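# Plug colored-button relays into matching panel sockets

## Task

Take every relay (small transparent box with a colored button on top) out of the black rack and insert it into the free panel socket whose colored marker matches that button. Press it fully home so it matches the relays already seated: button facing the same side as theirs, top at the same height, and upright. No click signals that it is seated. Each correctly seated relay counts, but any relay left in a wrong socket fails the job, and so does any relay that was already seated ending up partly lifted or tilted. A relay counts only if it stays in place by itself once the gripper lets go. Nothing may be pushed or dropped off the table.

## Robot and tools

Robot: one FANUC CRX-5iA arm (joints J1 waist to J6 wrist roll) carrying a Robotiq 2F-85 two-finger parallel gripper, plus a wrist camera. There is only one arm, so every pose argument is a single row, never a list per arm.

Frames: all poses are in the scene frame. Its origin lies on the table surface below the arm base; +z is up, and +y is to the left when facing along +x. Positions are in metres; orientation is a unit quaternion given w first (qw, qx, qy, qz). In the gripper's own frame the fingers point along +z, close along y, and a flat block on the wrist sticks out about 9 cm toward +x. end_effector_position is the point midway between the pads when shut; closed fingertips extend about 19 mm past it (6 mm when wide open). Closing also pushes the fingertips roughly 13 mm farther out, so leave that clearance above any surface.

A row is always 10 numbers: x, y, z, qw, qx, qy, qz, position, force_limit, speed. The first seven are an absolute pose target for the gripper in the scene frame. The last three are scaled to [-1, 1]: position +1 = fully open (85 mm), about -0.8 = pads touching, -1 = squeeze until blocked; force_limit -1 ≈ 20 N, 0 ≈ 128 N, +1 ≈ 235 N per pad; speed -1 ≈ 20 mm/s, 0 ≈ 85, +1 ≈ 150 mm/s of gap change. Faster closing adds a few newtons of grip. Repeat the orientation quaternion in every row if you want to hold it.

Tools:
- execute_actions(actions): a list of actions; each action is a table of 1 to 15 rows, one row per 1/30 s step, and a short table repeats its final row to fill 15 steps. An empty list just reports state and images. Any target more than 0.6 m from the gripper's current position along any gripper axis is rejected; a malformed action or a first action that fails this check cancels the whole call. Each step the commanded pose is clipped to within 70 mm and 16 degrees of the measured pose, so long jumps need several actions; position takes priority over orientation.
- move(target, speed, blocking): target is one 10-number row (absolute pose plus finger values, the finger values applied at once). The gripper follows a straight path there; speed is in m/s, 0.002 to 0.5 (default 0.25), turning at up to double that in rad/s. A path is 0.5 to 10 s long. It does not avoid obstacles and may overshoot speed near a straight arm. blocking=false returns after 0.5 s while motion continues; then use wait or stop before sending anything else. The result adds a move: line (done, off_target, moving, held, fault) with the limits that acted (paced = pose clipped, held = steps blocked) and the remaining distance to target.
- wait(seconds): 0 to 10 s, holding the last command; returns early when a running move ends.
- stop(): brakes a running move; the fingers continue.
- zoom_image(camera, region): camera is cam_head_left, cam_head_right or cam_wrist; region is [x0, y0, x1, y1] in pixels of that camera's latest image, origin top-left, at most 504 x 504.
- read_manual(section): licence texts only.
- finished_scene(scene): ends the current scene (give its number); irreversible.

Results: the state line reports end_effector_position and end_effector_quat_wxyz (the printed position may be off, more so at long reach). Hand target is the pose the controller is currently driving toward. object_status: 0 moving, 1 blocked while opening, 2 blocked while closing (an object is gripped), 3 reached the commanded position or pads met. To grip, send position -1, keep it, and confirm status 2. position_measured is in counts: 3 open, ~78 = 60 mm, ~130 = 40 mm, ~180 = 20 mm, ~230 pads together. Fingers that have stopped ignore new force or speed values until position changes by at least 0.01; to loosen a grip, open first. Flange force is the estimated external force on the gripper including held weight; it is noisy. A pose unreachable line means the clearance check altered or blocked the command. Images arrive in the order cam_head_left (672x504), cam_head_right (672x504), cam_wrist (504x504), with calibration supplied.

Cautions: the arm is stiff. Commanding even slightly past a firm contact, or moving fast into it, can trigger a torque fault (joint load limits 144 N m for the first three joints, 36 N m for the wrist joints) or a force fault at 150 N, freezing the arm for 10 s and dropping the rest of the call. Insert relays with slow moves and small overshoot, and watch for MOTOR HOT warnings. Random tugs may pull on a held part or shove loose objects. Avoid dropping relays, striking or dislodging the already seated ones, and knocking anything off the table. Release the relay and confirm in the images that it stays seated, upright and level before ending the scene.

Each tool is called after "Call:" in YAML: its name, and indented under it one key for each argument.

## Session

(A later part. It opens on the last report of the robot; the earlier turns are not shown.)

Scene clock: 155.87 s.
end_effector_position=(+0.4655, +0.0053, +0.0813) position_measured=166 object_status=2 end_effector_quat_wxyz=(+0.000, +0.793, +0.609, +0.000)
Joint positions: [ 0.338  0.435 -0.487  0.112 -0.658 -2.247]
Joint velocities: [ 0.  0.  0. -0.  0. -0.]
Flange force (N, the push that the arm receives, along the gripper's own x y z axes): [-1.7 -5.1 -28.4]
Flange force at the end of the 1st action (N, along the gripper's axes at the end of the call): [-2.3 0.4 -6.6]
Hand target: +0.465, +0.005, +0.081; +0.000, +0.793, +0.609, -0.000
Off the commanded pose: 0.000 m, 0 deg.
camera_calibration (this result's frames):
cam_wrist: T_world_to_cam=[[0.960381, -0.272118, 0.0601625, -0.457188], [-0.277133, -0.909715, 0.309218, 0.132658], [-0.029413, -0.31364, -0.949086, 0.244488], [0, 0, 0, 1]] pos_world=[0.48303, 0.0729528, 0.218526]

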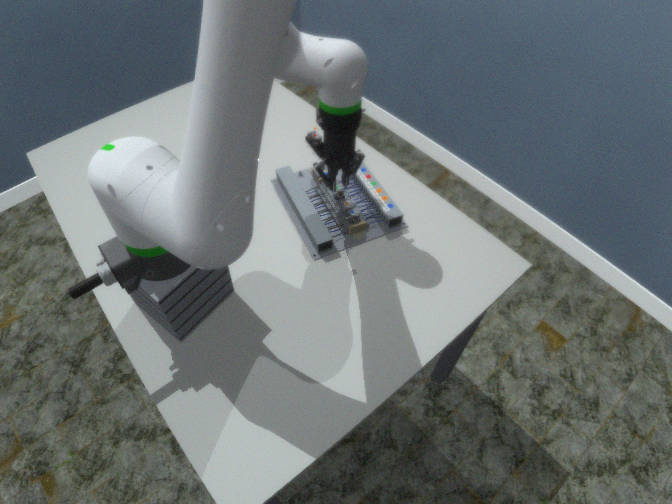

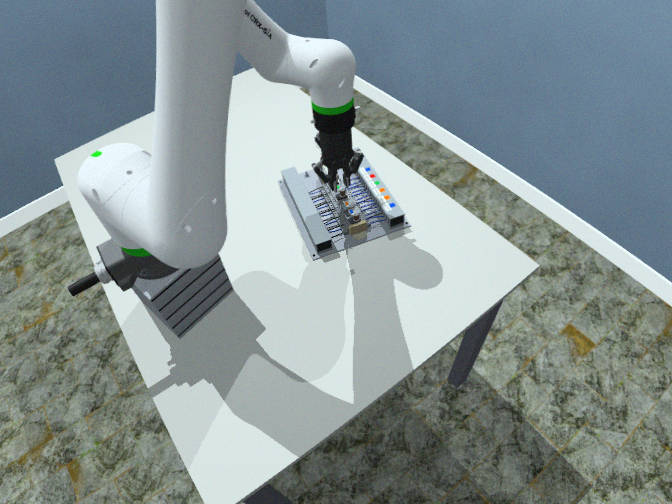

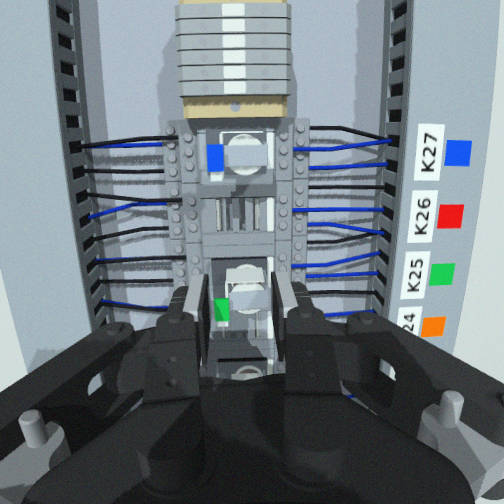

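Chamfer guiding; shift a bit more and continue.

Call:
execute_actions:
  actions:
    - [[0.4652,0.0053,0.0813,0,0.7934,0.6088,0,-1,-0.4,-0.3]]
    - [[0.4652,0.0053,0.0806,0,0.7934,0.6088,0,-1,-0.4,-0.3]]
    - [[0.4652,0.0053,0.0799,0,0.7934,0.6088,0,-1,-0.4,-0.3]]

Scene clock: 161.20 s.
end_effector_position=(+0.4652, +0.0053, +0.0799) position_measured=166 object_status=2 end_effector_quat_wxyz=(+0.000, +0.793, +0.609, +0.000)
Joint positions: [ 0.338  0.438 -0.489  0.112 -0.654 -2.248]
Joint velocities: [ 0.    -0.001  0.001 -0.     0.     0.   ]
Flange force (N, the push that the arm receives, along the gripper's own x y z axes): [0.7 0.2 -29.4]
Flange force at the end of the 1st action (N, along the gripper's axes at the end of the call): [-0.1 4.2 -16.9]
Flange force at the end of the 2nd action (N, along the gripper's axes at the end of the call): [-0.3 1.8 -28.1]
Hand target: +0.465, +0.005, +0.080; +0.000, +0.793, +0.609, -0.000
Off the commanded pose: 0.000 m, 0 deg.
camera_calibration (this result's frames):
cam_wrist: T_world_to_cam=[[0.960356, -0.272225, 0.0600856, -0.456754], [-0.277209, -0.909677, 0.309261, 0.133081], [-0.0295301, -0.313657, -0.949077, 0.243182], [0, 0, 0, 1]] pos_world=[0.482719, 0.0729973, 0.217086]

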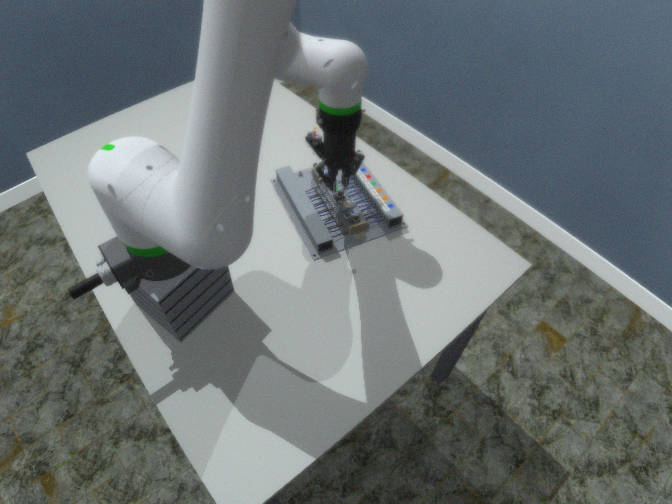

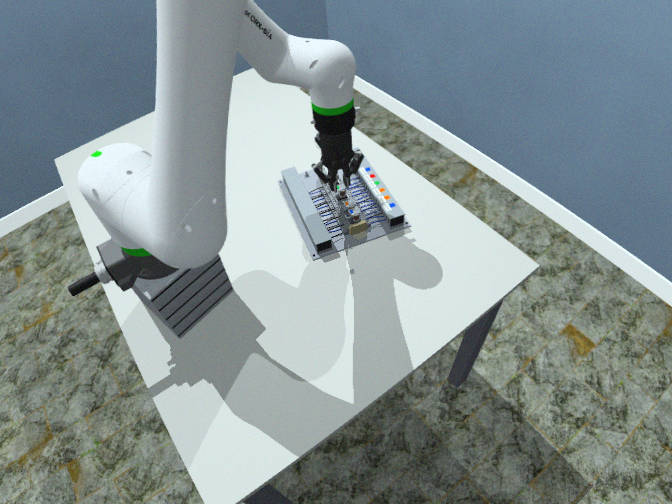

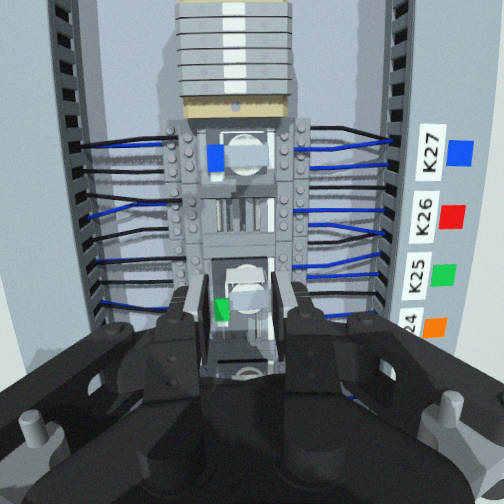

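Call:
execute_actions:
  actions:
    - [[0.4652,0.0053,0.0789,0,0.7934,0.6088,0,-1,-0.4,-0.3]]
    - [[0.4652,0.0053,0.0779,0,0.7934,0.6088,0,-1,-0.4,-0.3]]
    - [[0.4652,0.0053,0.0769,0,0.7934,0.6088,0,-1,-0.4,-0.3]]
    - [[0.4652,0.0053,0.0761,0,0.7934,0.6088,0,-1,-0.4,-0.3]]

Scene clock: 167.03 s.
end_effector_position=(+0.4652, +0.0053, +0.0761) position_measured=166 object_status=2 end_effector_quat_wxyz=(+0.000, +0.793, +0.609, +0.000)
Joint positions: [ 0.337  0.446 -0.49   0.114 -0.645 -2.249]
Joint velocities: [ 0.  0.  0. -0. -0.  0.]
Flange force (N, the push that the arm receives, along the gripper's own x y z axes): [-3.4 -12.3 -90.5]
Flange force at the end of the 1st action (N, along the gripper's axes at the end of the call): [-1.0 2.3 -24.8]
Flange force at the end of the 2nd action (N, along the gripper's axes at the end of the call): [-0.5 2.7 -23.5]
Flange force at the end of the 3rd action (N, along the gripper's axes at the end of the call): [-4.9 -10.0 -79.1]
Hand target: +0.465, +0.005, +0.076; +0.000, +0.793, +0.609, -0.000
Off the commanded pose: 0.000 m, 0 deg.
camera_calibration (this result's frames):
cam_wrist: T_world_to_cam=[[0.960354, -0.272224, 0.0601122, -0.456538], [-0.277217, -0.90968, 0.309247, 0.134262], [-0.0295017, -0.313651, -0.94908, 0.239577], [0, 0, 0, 1]] pos_world=[0.482726, 0.0729987, 0.213301]

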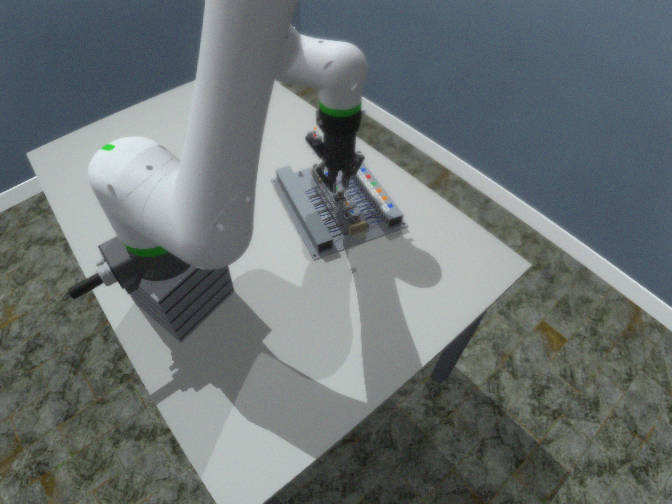

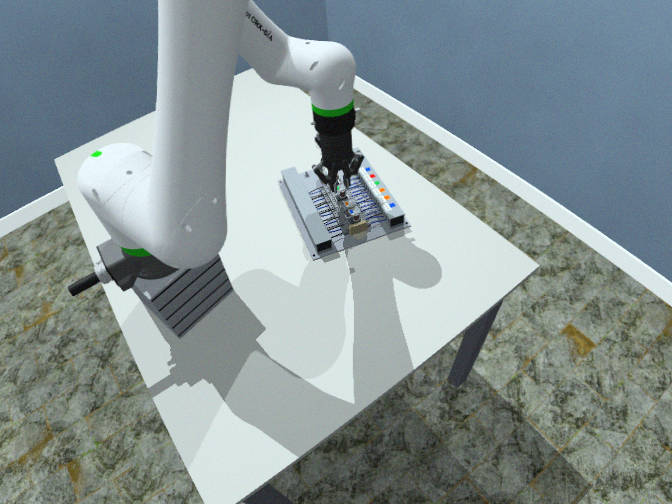

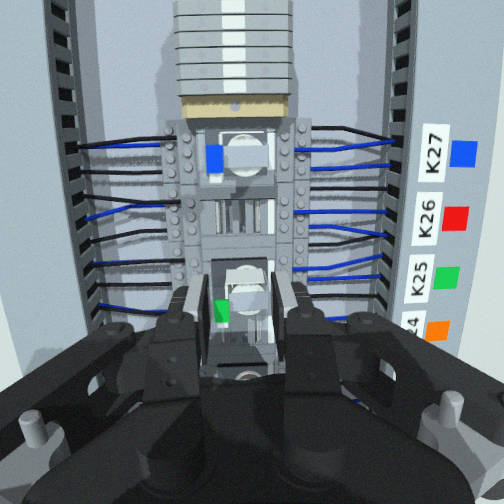

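Call:
execute_actions:
  actions:
    - [[0.4652,0.0053,0.0772,0,0.7934,0.6088,0,-1,-0.4,-0.3],[0.4652,0.0053,0.0772,0,0.7934,0.6088,0,-1,-0.4,-0.3],[0.4652,0.0053,0.0772,0,0.7934,0.6088,0,-1,-0.4,-0.3],[0.4652,0.0053,0.0772,0,0.7934,0.6088,0,-1,-0.4,-0.3],[0.4652,0.0053,0.0772,0,0.7934,0.6088,0,0.0,-0.4,0]]

Call:
move:
  target: [0.4652,0.0053,0.115,0,0.7934,0.6088,0,0.0,-0.4,0]
  speed: 0.1

Call:
zoom_image:
  camera: "cam_head_right"
  region: [310, 150, 390, 240]

Call:
move:
  target: [0.5819,0.2408,0.1,0,0.781,0.6246,0,0.0,-0.4,0]
  speed: 0.3

Call:
move:
  target: [0.5819,0.2408,0.057,0,0.781,0.6246,0,0.0,-0.4,0]
  speed: 0.08

Call:
zoom_image:
  camera: "cam_wrist"
  region: [130, 180, 370, 400]

Scene clock: 186.03 s.
end_effector_position=(+0.4649, +0.0052, +0.0770) position_measured=129 object_status=0 end_effector_quat_wxyz=(-0.000, +0.793, +0.609, -0.000)
Joint positions: [ 0.338  0.444 -0.49   0.113 -0.648 -2.249]
Joint velocities: [ 0.001 -0.003 -0.001  0.001  0.002  0.002]
Flange force (N, the push that the arm receives, along the gripper's own x y z axes): [-1.9 0.6 0.8]
Hand target: +0.465, +0.005, +0.077; -0.000, +0.793, +0.609, -0.000
Off the commanded pose: 0.000 m, 0 deg.
camera_calibration (this result's frames):
cam_wrist: T_world_to_cam=[[0.960304, -0.272521, 0.0595758, -0.45628], [-0.277319, -0.909532, 0.309591, 0.13379], [-0.0301837, -0.313822, -0.949002, 0.240705], [0, 0, 0, 1]] pos_world=[0.482535, 0.0728794, 0.214192]

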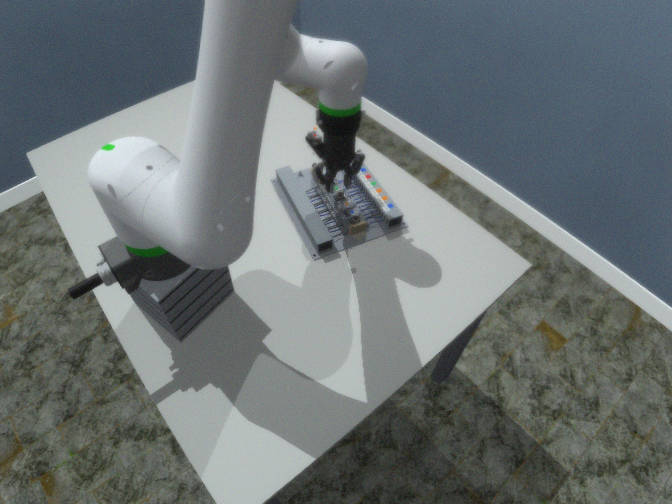

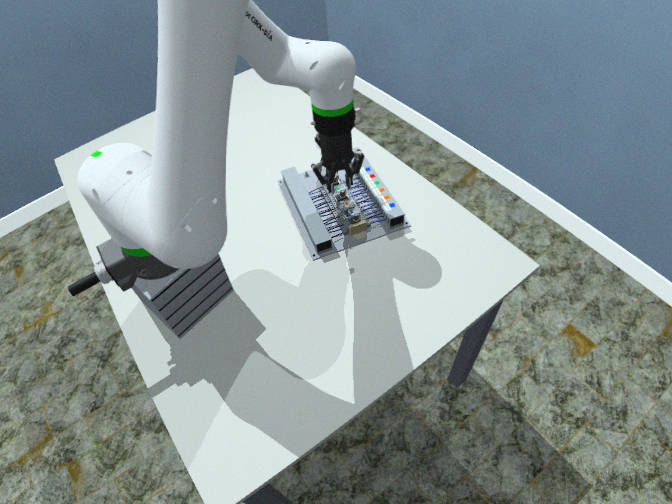

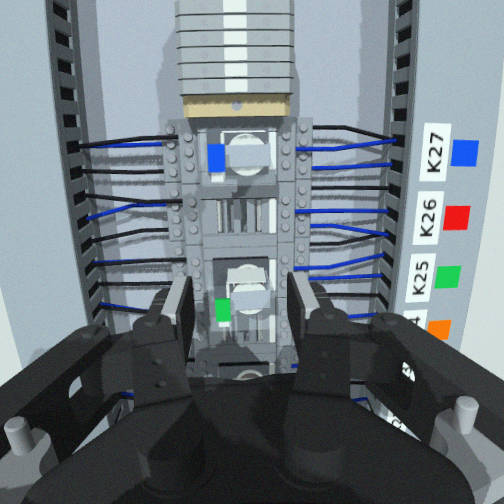

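Scene clock: 186.80 s.
end_effector_position=(+0.4652, +0.0053, +0.1149) position_measured=129 object_status=3 end_effector_quat_wxyz=(-0.000, +0.793, +0.609, -0.000)
Joint positions: [ 0.344  0.366 -0.475  0.101 -0.74  -2.24 ]
Joint velocities: [ 0. -0.  0. -0. -0.  0.]
Flange force (N, the push that the arm receives, along the gripper's own x y z axes): [1.2 -1.0 1.4]
Hand target: +0.465, +0.005, +0.115; -0.000, +0.793, +0.609, +0.000
Off the commanded pose: 0.000 m, 0 deg.
move: done
camera_calibration (this result's frames):
cam_wrist: T_world_to_cam=[[0.960375, -0.272184, 0.0599649, -0.458842], [-0.277133, -0.909704, 0.309249, 0.122243], [-0.0296224, -0.313614, -0.949089, 0.276464], [0, 0, 0, 1]] pos_world=[0.482728, 0.0730179, 0.252099]

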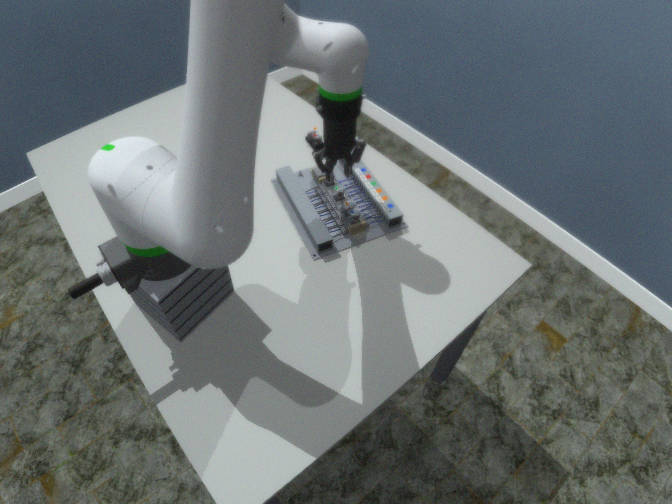

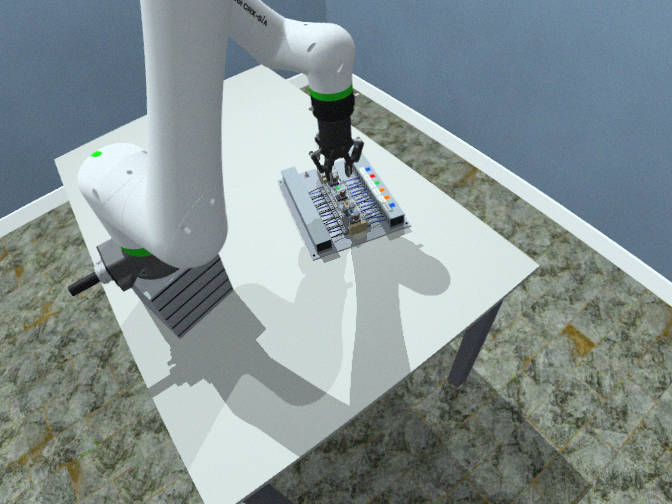

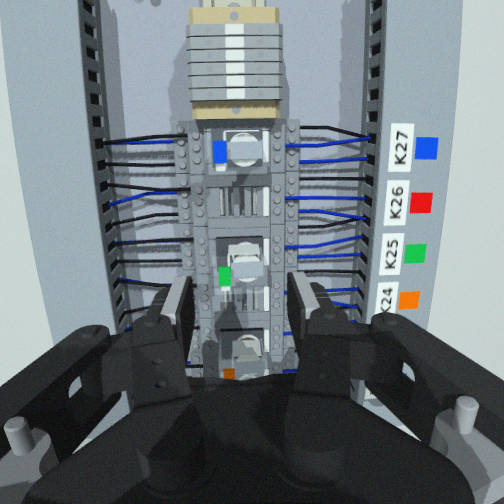

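Region (310, 150, 390, 240) of cam_head_right's 672x504 image, scaled by 5.600, with more detail than that image has.

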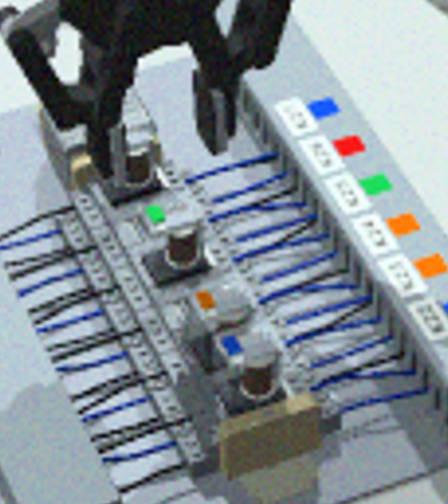

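Scene clock: 188.13 s.
end_effector_position=(+0.5828, +0.2402, +0.1000) position_measured=129 object_status=3 end_effector_quat_wxyz=(+0.000, +0.781, +0.625, -0.000)
Joint positions: [ 0.634  0.741  0.069  0.08  -0.926 -2.464]
Joint velocities: [ 0.     0.001  0.001 -0.001 -0.     0.003]
Flange force (N, the push that the arm receives, along the gripper's own x y z axes): [-1.6 -2.4 -1.3]
Hand target: +0.583, +0.240, +0.100; +0.000, +0.781, +0.625, -0.000
Off the commanded pose: 0.001 m, 0 deg.
move: done
camera_calibration (this result's frames):
cam_wrist: T_world_to_cam=[[0.970506, -0.233326, 0.0606408, -0.5223], [-0.240509, -0.919817, 0.309988, 0.354104], [-0.0165499, -0.31543, -0.948805, 0.332239], [0, 0, 0, 1]] pos_world=[0.597559, 0.308642, 0.237134]

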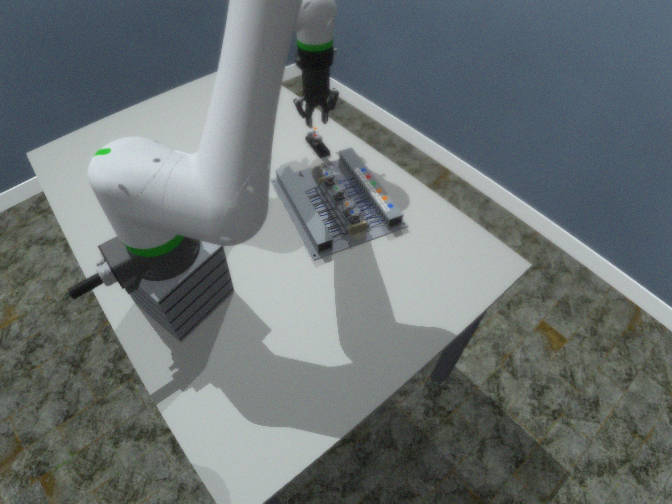

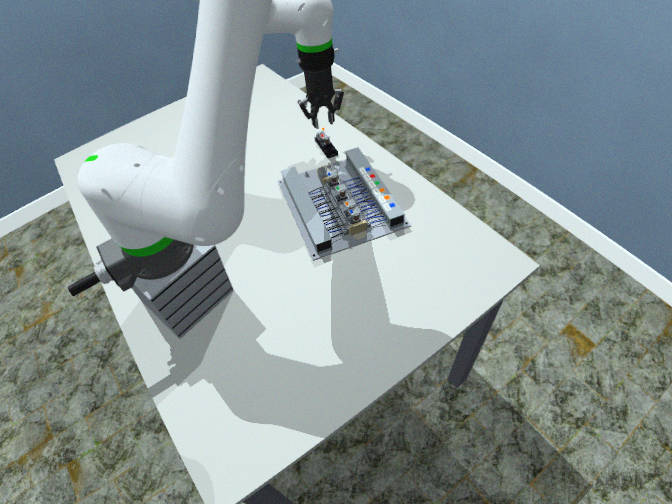

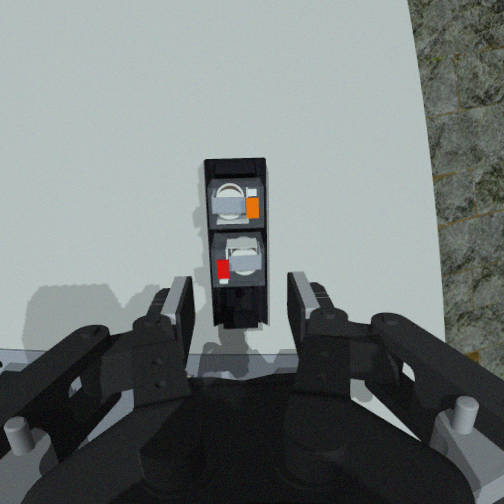

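Scene clock: 188.97 s.
end_effector_position=(+0.5818, +0.2407, +0.0570) position_measured=129 object_status=3 end_effector_quat_wxyz=(+0.000, +0.781, +0.625, -0.000)
Joint positions: [ 0.631  0.806  0.058  0.085 -0.851 -2.468]
Joint velocities: [ 0.     0.001 -0.    -0.     0.     0.   ]
Flange force (N, the push that the arm receives, along the gripper's own x y z axes): [2.5 2.6 1.5]
Hand target: +0.582, +0.241, +0.057; +0.000, +0.781, +0.625, -0.000
Off the commanded pose: 0.000 m, 0 deg.
move: done
camera_calibration (this result's frames):
cam_wrist: T_world_to_cam=[[0.970511, -0.233453, 0.0600694, -0.518538], [-0.240461, -0.920039, 0.309366, 0.367757], [-0.0169564, -0.314688, -0.949044, 0.291702], [0, 0, 0, 1]] pos_world=[0.596624, 0.309091, 0.194215]

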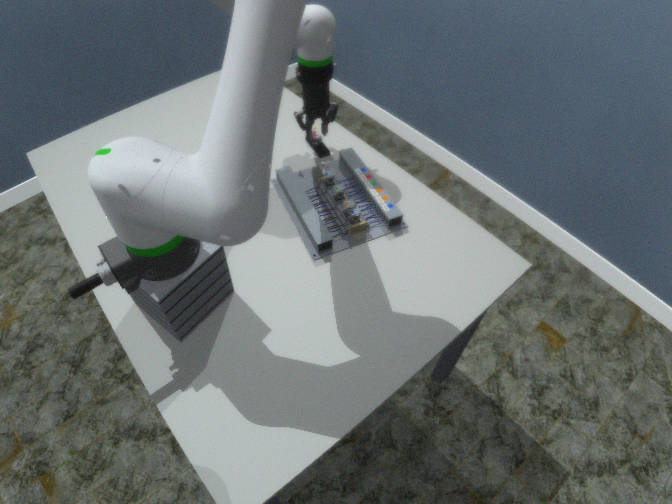

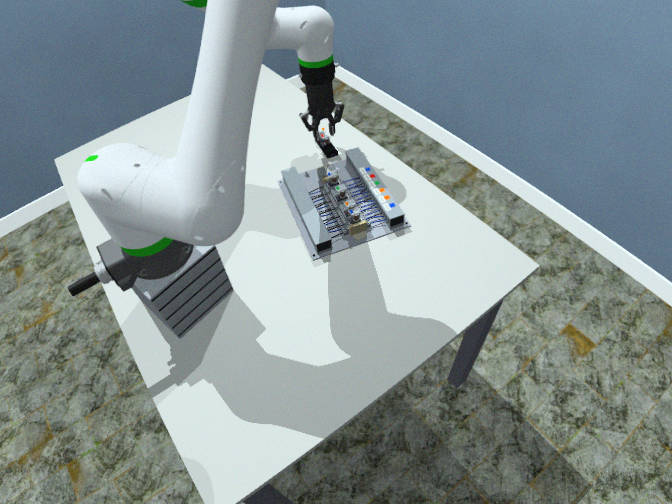

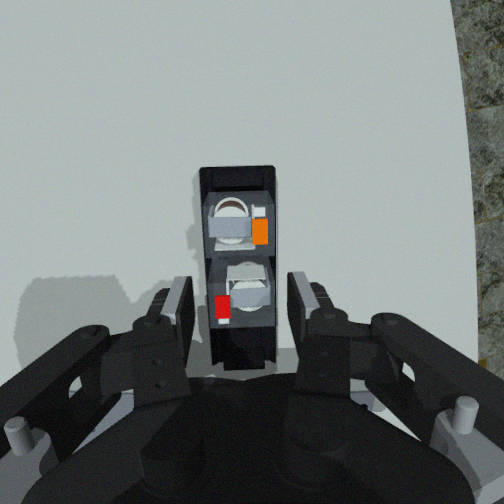

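Region (130, 180, 370, 400) of cam_wrist's 504x504 image, scaled by 2.100, with more detail than that image has; it fills the top 462 rows of this view, and the rest is white.

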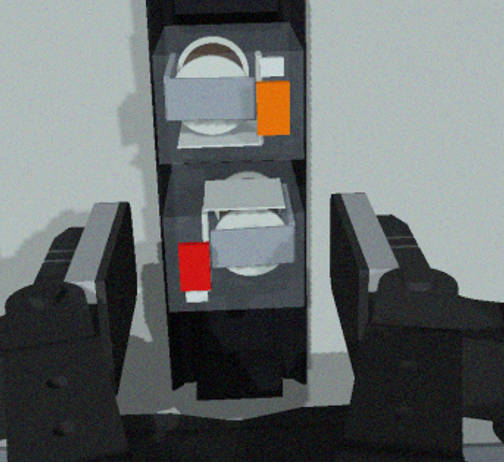

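Call:
execute_actions:
  actions:
    - [[0.5821,0.242,0.057,0,0.781,0.6246,0,0,-0.4,0],[0.5821,0.242,0.057,0,0.781,0.6246,0,0,-0.4,0],[0.5821,0.242,0.057,0,0.781,0.6246,0,0,-0.4,0],[0.5821,0.242,0.057,0,0.781,0.6246,0,0,-0.4,0],[0.5821,0.242,0.057,0,0.781,0.6246,0,0,-0.4,0],[0.5821,0.242,0.057,0,0.781,0.6246,0,0,-0.4,0],[0.5821,0.242,0.057,0,0.781,0.6246,0,-1,-0.4,-0.3]]
    - [[0.5821,0.242,0.0573,0,0.781,0.6246,0,-1,-0.4,-0.3]]

Call:
move:
  target: [0.5821,0.242,0.135,0,0.781,0.6246,0,-1,-0.4,-0.3]
  speed: 0.15

Call:
move:
  target: [0.473,0.0345,0.135,0,0.7934,0.6088,0,-1,-0.4,-0.3]
  speed: 0.3

Call:
move:
  target: [0.473,0.0345,0.087,0,0.7934,0.6088,0,-1,-0.4,-0.3]
  speed: 0.06

Call:
zoom_image:
  camera: "cam_wrist"
  region: [140, 170, 350, 410]

Scene clock: 199.77 s.
end_effector_position=(+0.5821, +0.2420, +0.0572) position_measured=167 object_status=2 end_effector_quat_wxyz=(-0.000, +0.781, +0.625, -0.000)
Joint positions: [ 0.632  0.807  0.061  0.084 -0.853 -2.469]
Joint velocities: [-0.    -0.001  0.    -0.    -0.     0.   ]
Flange force (N, the push that the arm receives, along the gripper's own x y z axes): [-0.2 -0.1 -1.7]
Flange force at the end of the 1st action (N, along the gripper's axes at the end of the call): [1.3 1.4 -7.8]
Hand target: +0.582, +0.242, +0.057; -0.000, +0.781, +0.625, -0.000
Off the commanded pose: 0.000 m, 0 deg.
camera_calibration (this result's frames):
cam_wrist: T_world_to_cam=[[0.97051, -0.233472, 0.0600124, -0.518492], [-0.240461, -0.920057, 0.30931, 0.368931], [-0.0170004, -0.314619, -0.949066, 0.292311], [0, 0, 0, 1]] pos_world=[0.596884, 0.310351, 0.194424]

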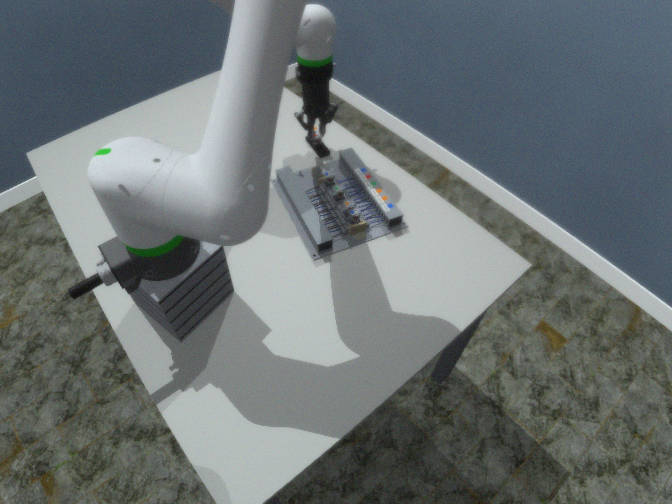

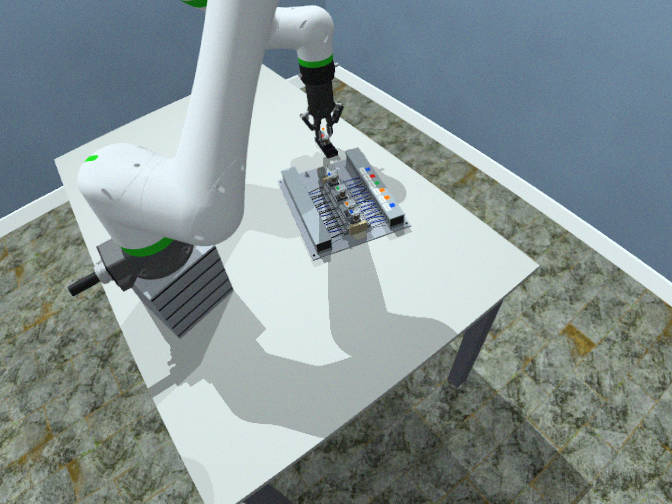

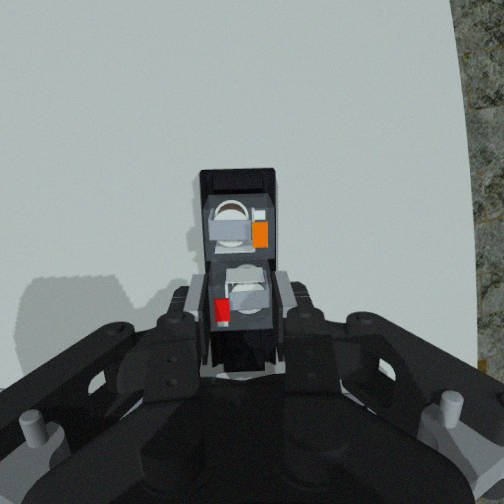

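Scene clock: 200.63 s.
end_effector_position=(+0.5821, +0.2420, +0.1349) position_measured=167 object_status=2 end_effector_quat_wxyz=(-0.000, +0.781, +0.625, -0.000)
Joint positions: [ 0.64   0.693  0.084  0.075 -0.989 -2.463]
Joint velocities: [ 0.    -0.     0.001  0.    -0.001  0.   ]
Flange force (N, the push that the arm receives, along the gripper's own x y z axes): [-0.1 0.0 -0.2]
Hand target: +0.582, +0.242, +0.135; -0.000, +0.781, +0.625, +0.000
Off the commanded pose: 0.000 m, 0 deg.
move: done
camera_calibration (this result's frames):
cam_wrist: T_world_to_cam=[[0.970538, -0.233386, 0.0598865, -0.523162], [-0.240341, -0.920095, 0.309292, 0.344903], [-0.0170833, -0.314573, -0.94908, 0.366018], [0, 0, 0, 1]] pos_world=[0.596895, 0.310384, 0.272035]

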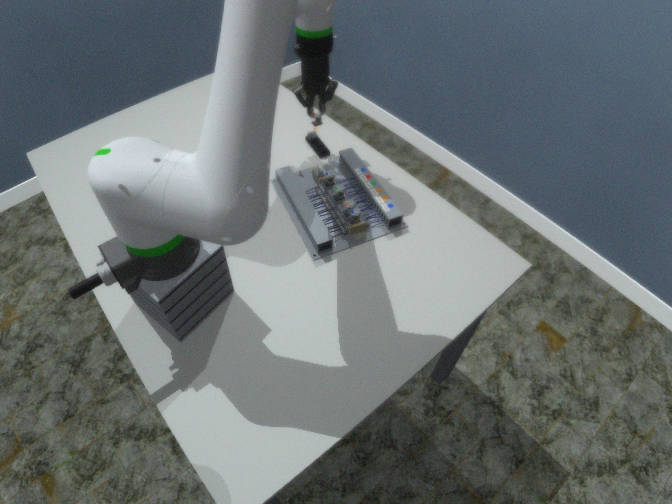

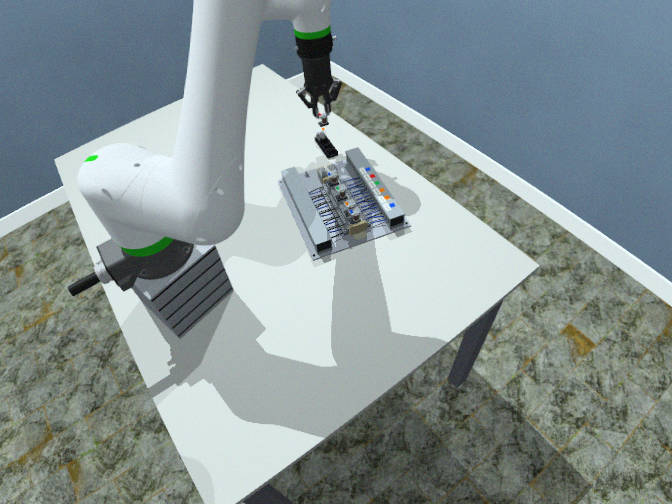

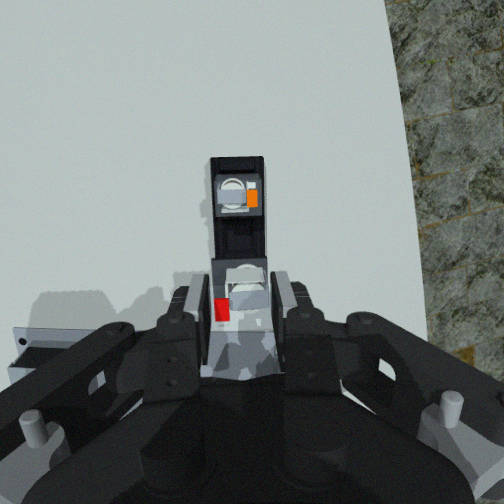

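Scene clock: 201.87 s.
end_effector_position=(+0.4721, +0.0351, +0.1350) position_measured=167 object_status=2 end_effector_quat_wxyz=(-0.000, +0.793, +0.609, +0.000)
Joint positions: [ 0.403  0.35  -0.437  0.094 -0.798 -2.29 ]
Joint velocities: [-0.001 -0.001 -0.    -0.     0.    -0.   ]
Flange force (N, the push that the arm receives, along the gripper's own x y z axes): [0.2 0.8 2.1]
Hand target: +0.472, +0.035, +0.135; -0.000, +0.793, +0.609, +0.000
Off the commanded pose: 0.001 m, 0 deg.
move: done
camera_calibration (this result's frames):
cam_wrist: T_world_to_cam=[[0.960362, -0.272303, 0.0596311, -0.45855], [-0.277157, -0.909869, 0.308743, 0.145145], [-0.0298151, -0.313032, -0.949275, 0.305198], [0, 0, 0, 1]] pos_world=[0.489701, 0.102735, 0.272248]

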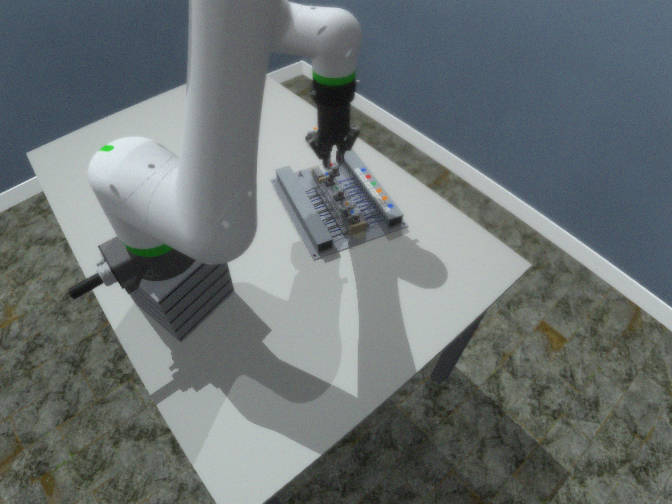

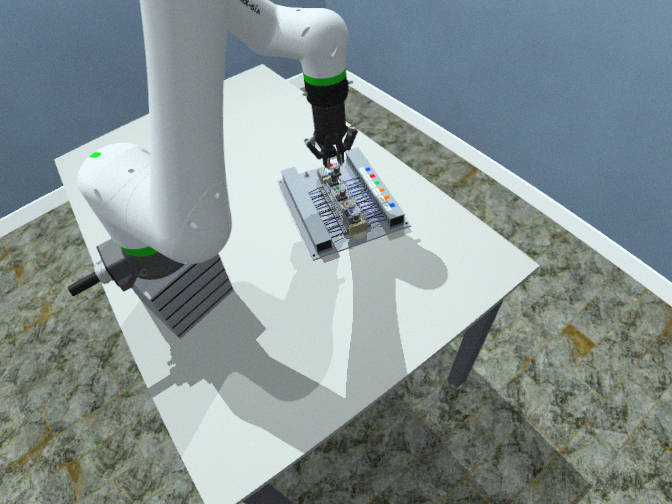

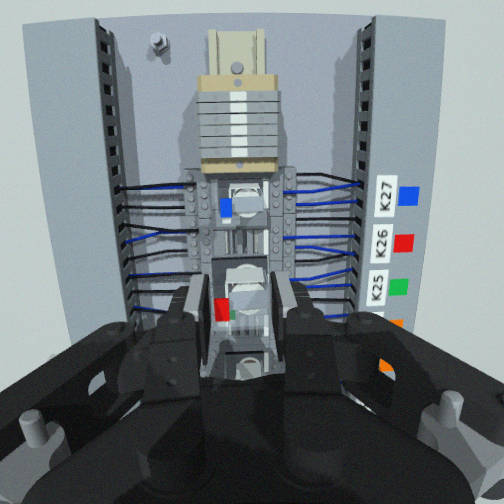

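Scene clock: 202.93 s.
end_effector_position=(+0.4730, +0.0345, +0.0871) position_measured=167 object_status=2 end_effector_quat_wxyz=(+0.000, +0.793, +0.609, +0.000)
Joint positions: [ 0.394  0.444 -0.457  0.108 -0.683 -2.299]
Joint velocities: [ 0.001  0.002  0.001 -0.     0.001  0.   ]
Flange force (N, the push that the arm receives, along the gripper's own x y z axes): [-0.8 -0.2 2.5]
Hand target: +0.473, +0.034, +0.087; +0.000, +0.793, +0.609, -0.000
Off the commanded pose: 0.000 m, 0 deg.
move: done
camera_calibration (this result's frames):
cam_wrist: T_world_to_cam=[[0.960336, -0.27228, 0.06016, -0.456705], [-0.277283, -0.909639, 0.309307, 0.159563], [-0.0294943, -0.31372, -0.949057, 0.259364], [0, 0, 0, 1]] pos_world=[0.490484, 0.102161, 0.224272]

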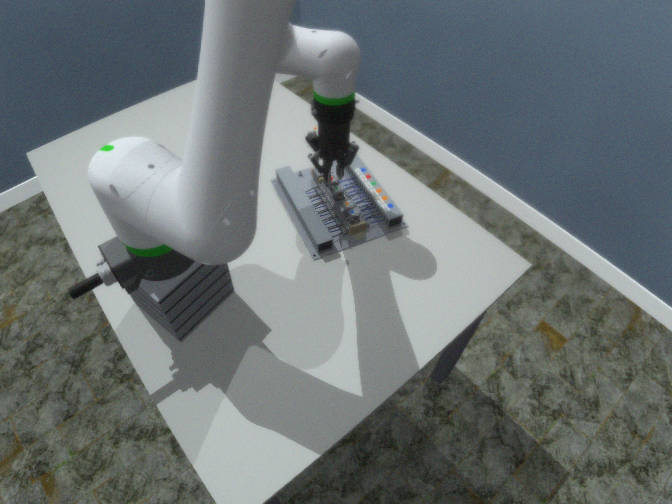

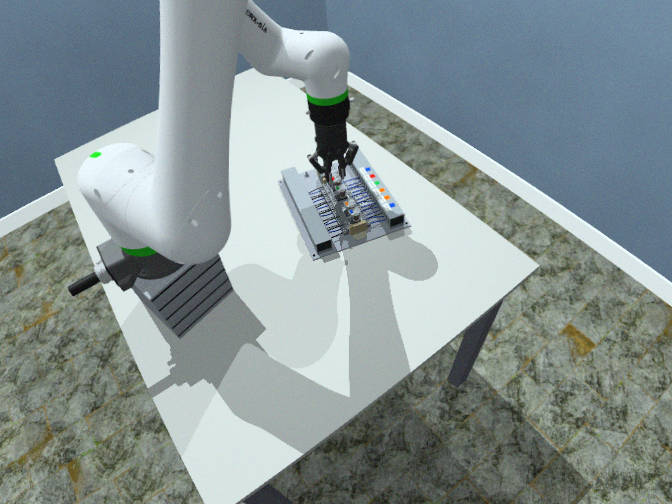

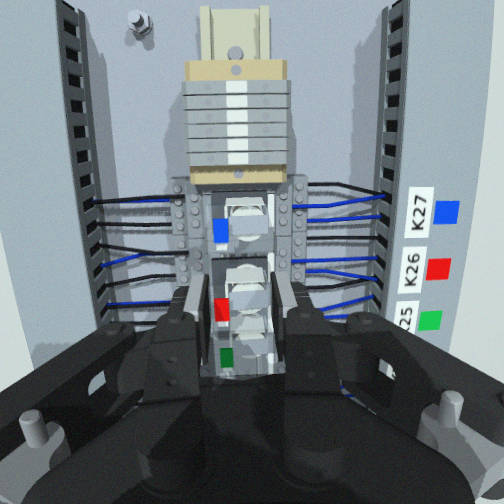

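Region (140, 170, 350, 410) of cam_wrist's 504x504 image, scaled by 2.100, with more detail than that image has; it fills the left 441 columns of this view, and the rest is white.

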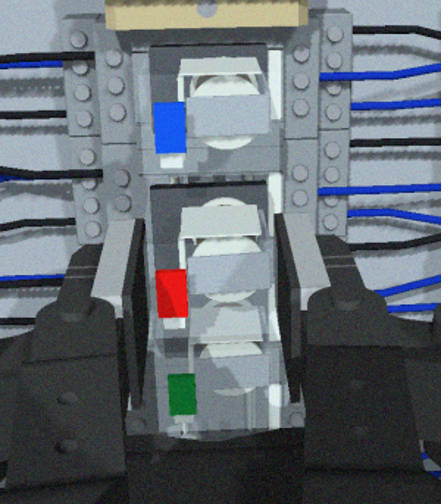

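Call:
execute_actions:
  actions:
    - [[0.473,0.0345,0.0845,0,0.7934,0.6088,0,-1,-0.4,-0.3]]
    - [[0.473,0.0345,0.083,0,0.7934,0.6088,0,-1,-0.4,-0.3]]
    - [[0.473,0.0345,0.082,0,0.7934,0.6088,0,-1,-0.4,-0.3]]
    - [[0.473,0.0345,0.0812,0,0.7934,0.6088,0,-1,-0.4,-0.3]]

Scene clock: 210.63 s.
end_effector_position=(+0.4730, +0.0345, +0.0812) position_measured=167 object_status=2 end_effector_quat_wxyz=(+0.000, +0.793, +0.609, +0.000)
Joint positions: [ 0.393  0.456 -0.459  0.109 -0.669 -2.3  ]
Joint velocities: [ 0.     0.001 -0.    -0.001 -0.    -0.   ]
Flange force (N, the push that the arm receives, along the gripper's own x y z axes): [0.4 5.7 -26.0]
Flange force at the end of the 1st action (N, along the gripper's axes at the end of the call): [1.7 1.2 1.3]
Flange force at the end of the 2nd action (N, along the gripper's axes at the end of the call): [0.2 2.6 -6.0]
Flange force at the end of the 3rd action (N, along the gripper's axes at the end of the call): [0.2 7.2 -15.9]
Hand target: +0.473, +0.034, +0.081; +0.000, +0.793, +0.609, -0.000
Off the commanded pose: 0.000 m, 0 deg.
camera_calibration (this result's frames):
cam_wrist: T_world_to_cam=[[0.960356, -0.272222, 0.0600933, -0.456379], [-0.277208, -0.909677, 0.309262, 0.161401], [-0.0295224, -0.31366, -0.949076, 0.253809], [0, 0, 0, 1]] pos_world=[0.490522, 0.102196, 0.218395]

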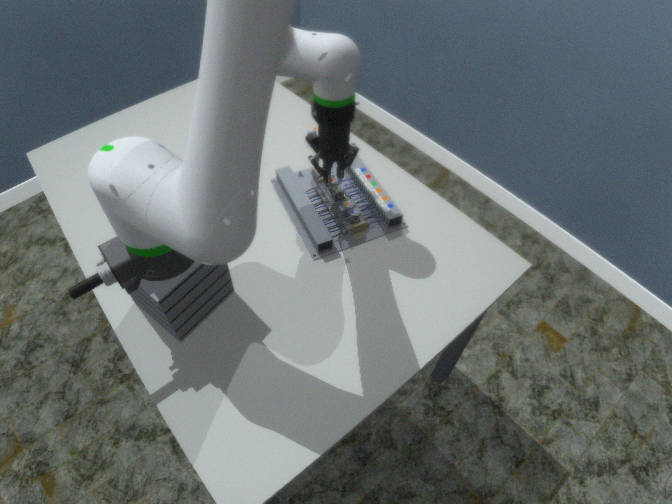

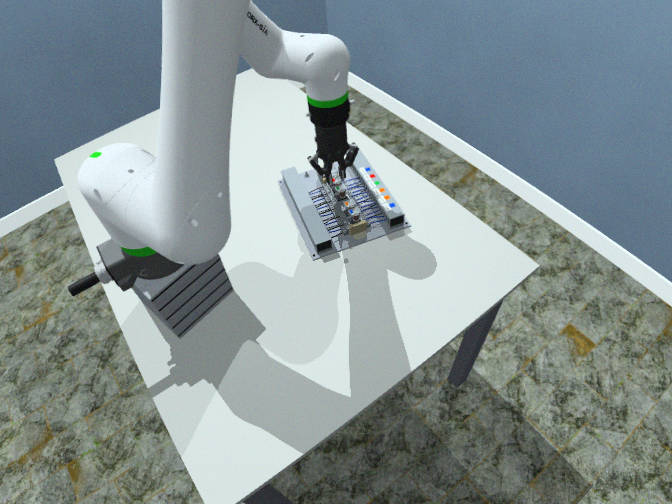

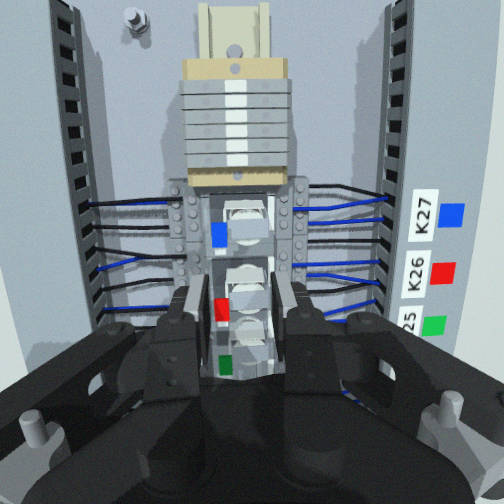

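Call:
execute_actions:
  actions:
    - [[0.4732,0.0344,0.0802,0,0.7934,0.6088,0,-1,-0.4,-0.3]]
    - [[0.4732,0.0344,0.0792,0,0.7934,0.6088,0,-1,-0.4,-0.3]]
    - [[0.4732,0.0344,0.0782,0,0.7934,0.6088,0,-1,-0.4,-0.3]]
    - [[0.4732,0.0344,0.0776,0,0.7934,0.6088,0,-1,-0.4,-0.3]]

Scene clock: 215.13 s.
end_effector_position=(+0.4732, +0.0344, +0.0776) position_measured=167 object_status=2 end_effector_quat_wxyz=(+0.000, +0.793, +0.609, +0.000)
Joint positions: [ 0.392  0.464 -0.459  0.111 -0.661 -2.301]
Joint velocities: [-0.     0.001  0.    -0.001  0.001 -0.   ]
Flange force (N, the push that the arm receives, along the gripper's own x y z axes): [1.7 3.2 -26.1]
Flange force at the end of the 1st action (N, along the gripper's axes at the end of the call): [0.5 1.6 -25.6]
Flange force at the end of the 2nd action (N, along the gripper's axes at the end of the call): [1.9 2.7 -29.4]
Flange force at the end of the 3rd action (N, along the gripper's axes at the end of the call): [1.6 2.0 -31.0]
Hand target: +0.473, +0.034, +0.078; +0.000, +0.793, +0.609, -0.000
Off the commanded pose: 0.000 m, 0 deg.
camera_calibration (this result's frames):
cam_wrist: T_world_to_cam=[[0.960357, -0.272221, 0.0600868, -0.456379], [-0.277205, -0.909677, 0.309267, 0.162477], [-0.0295294, -0.313663, -0.949075, 0.250363], [0, 0, 0, 1]] pos_world=[0.49072, 0.102095, 0.214787]

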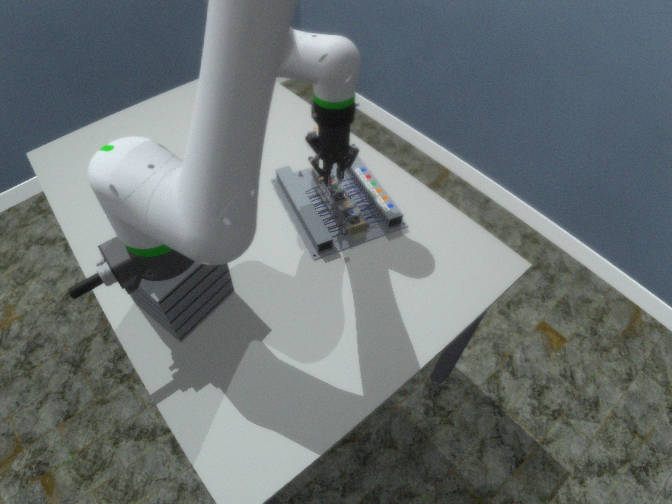

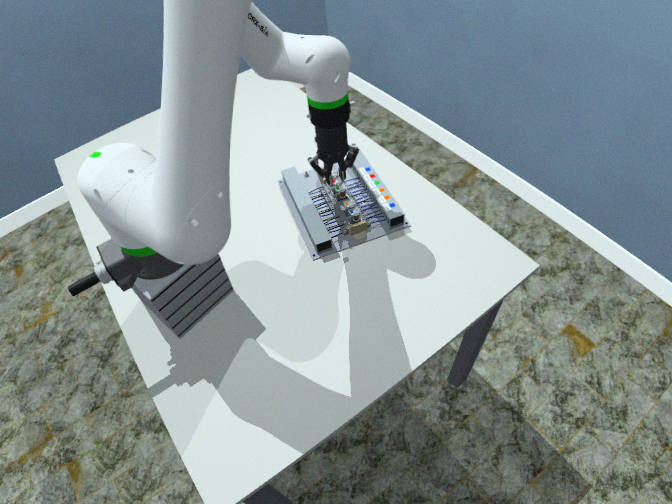

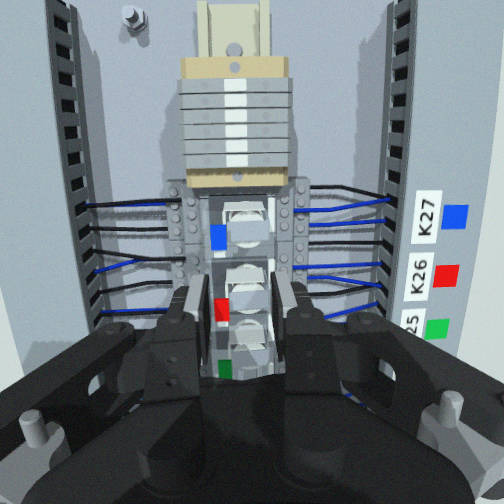

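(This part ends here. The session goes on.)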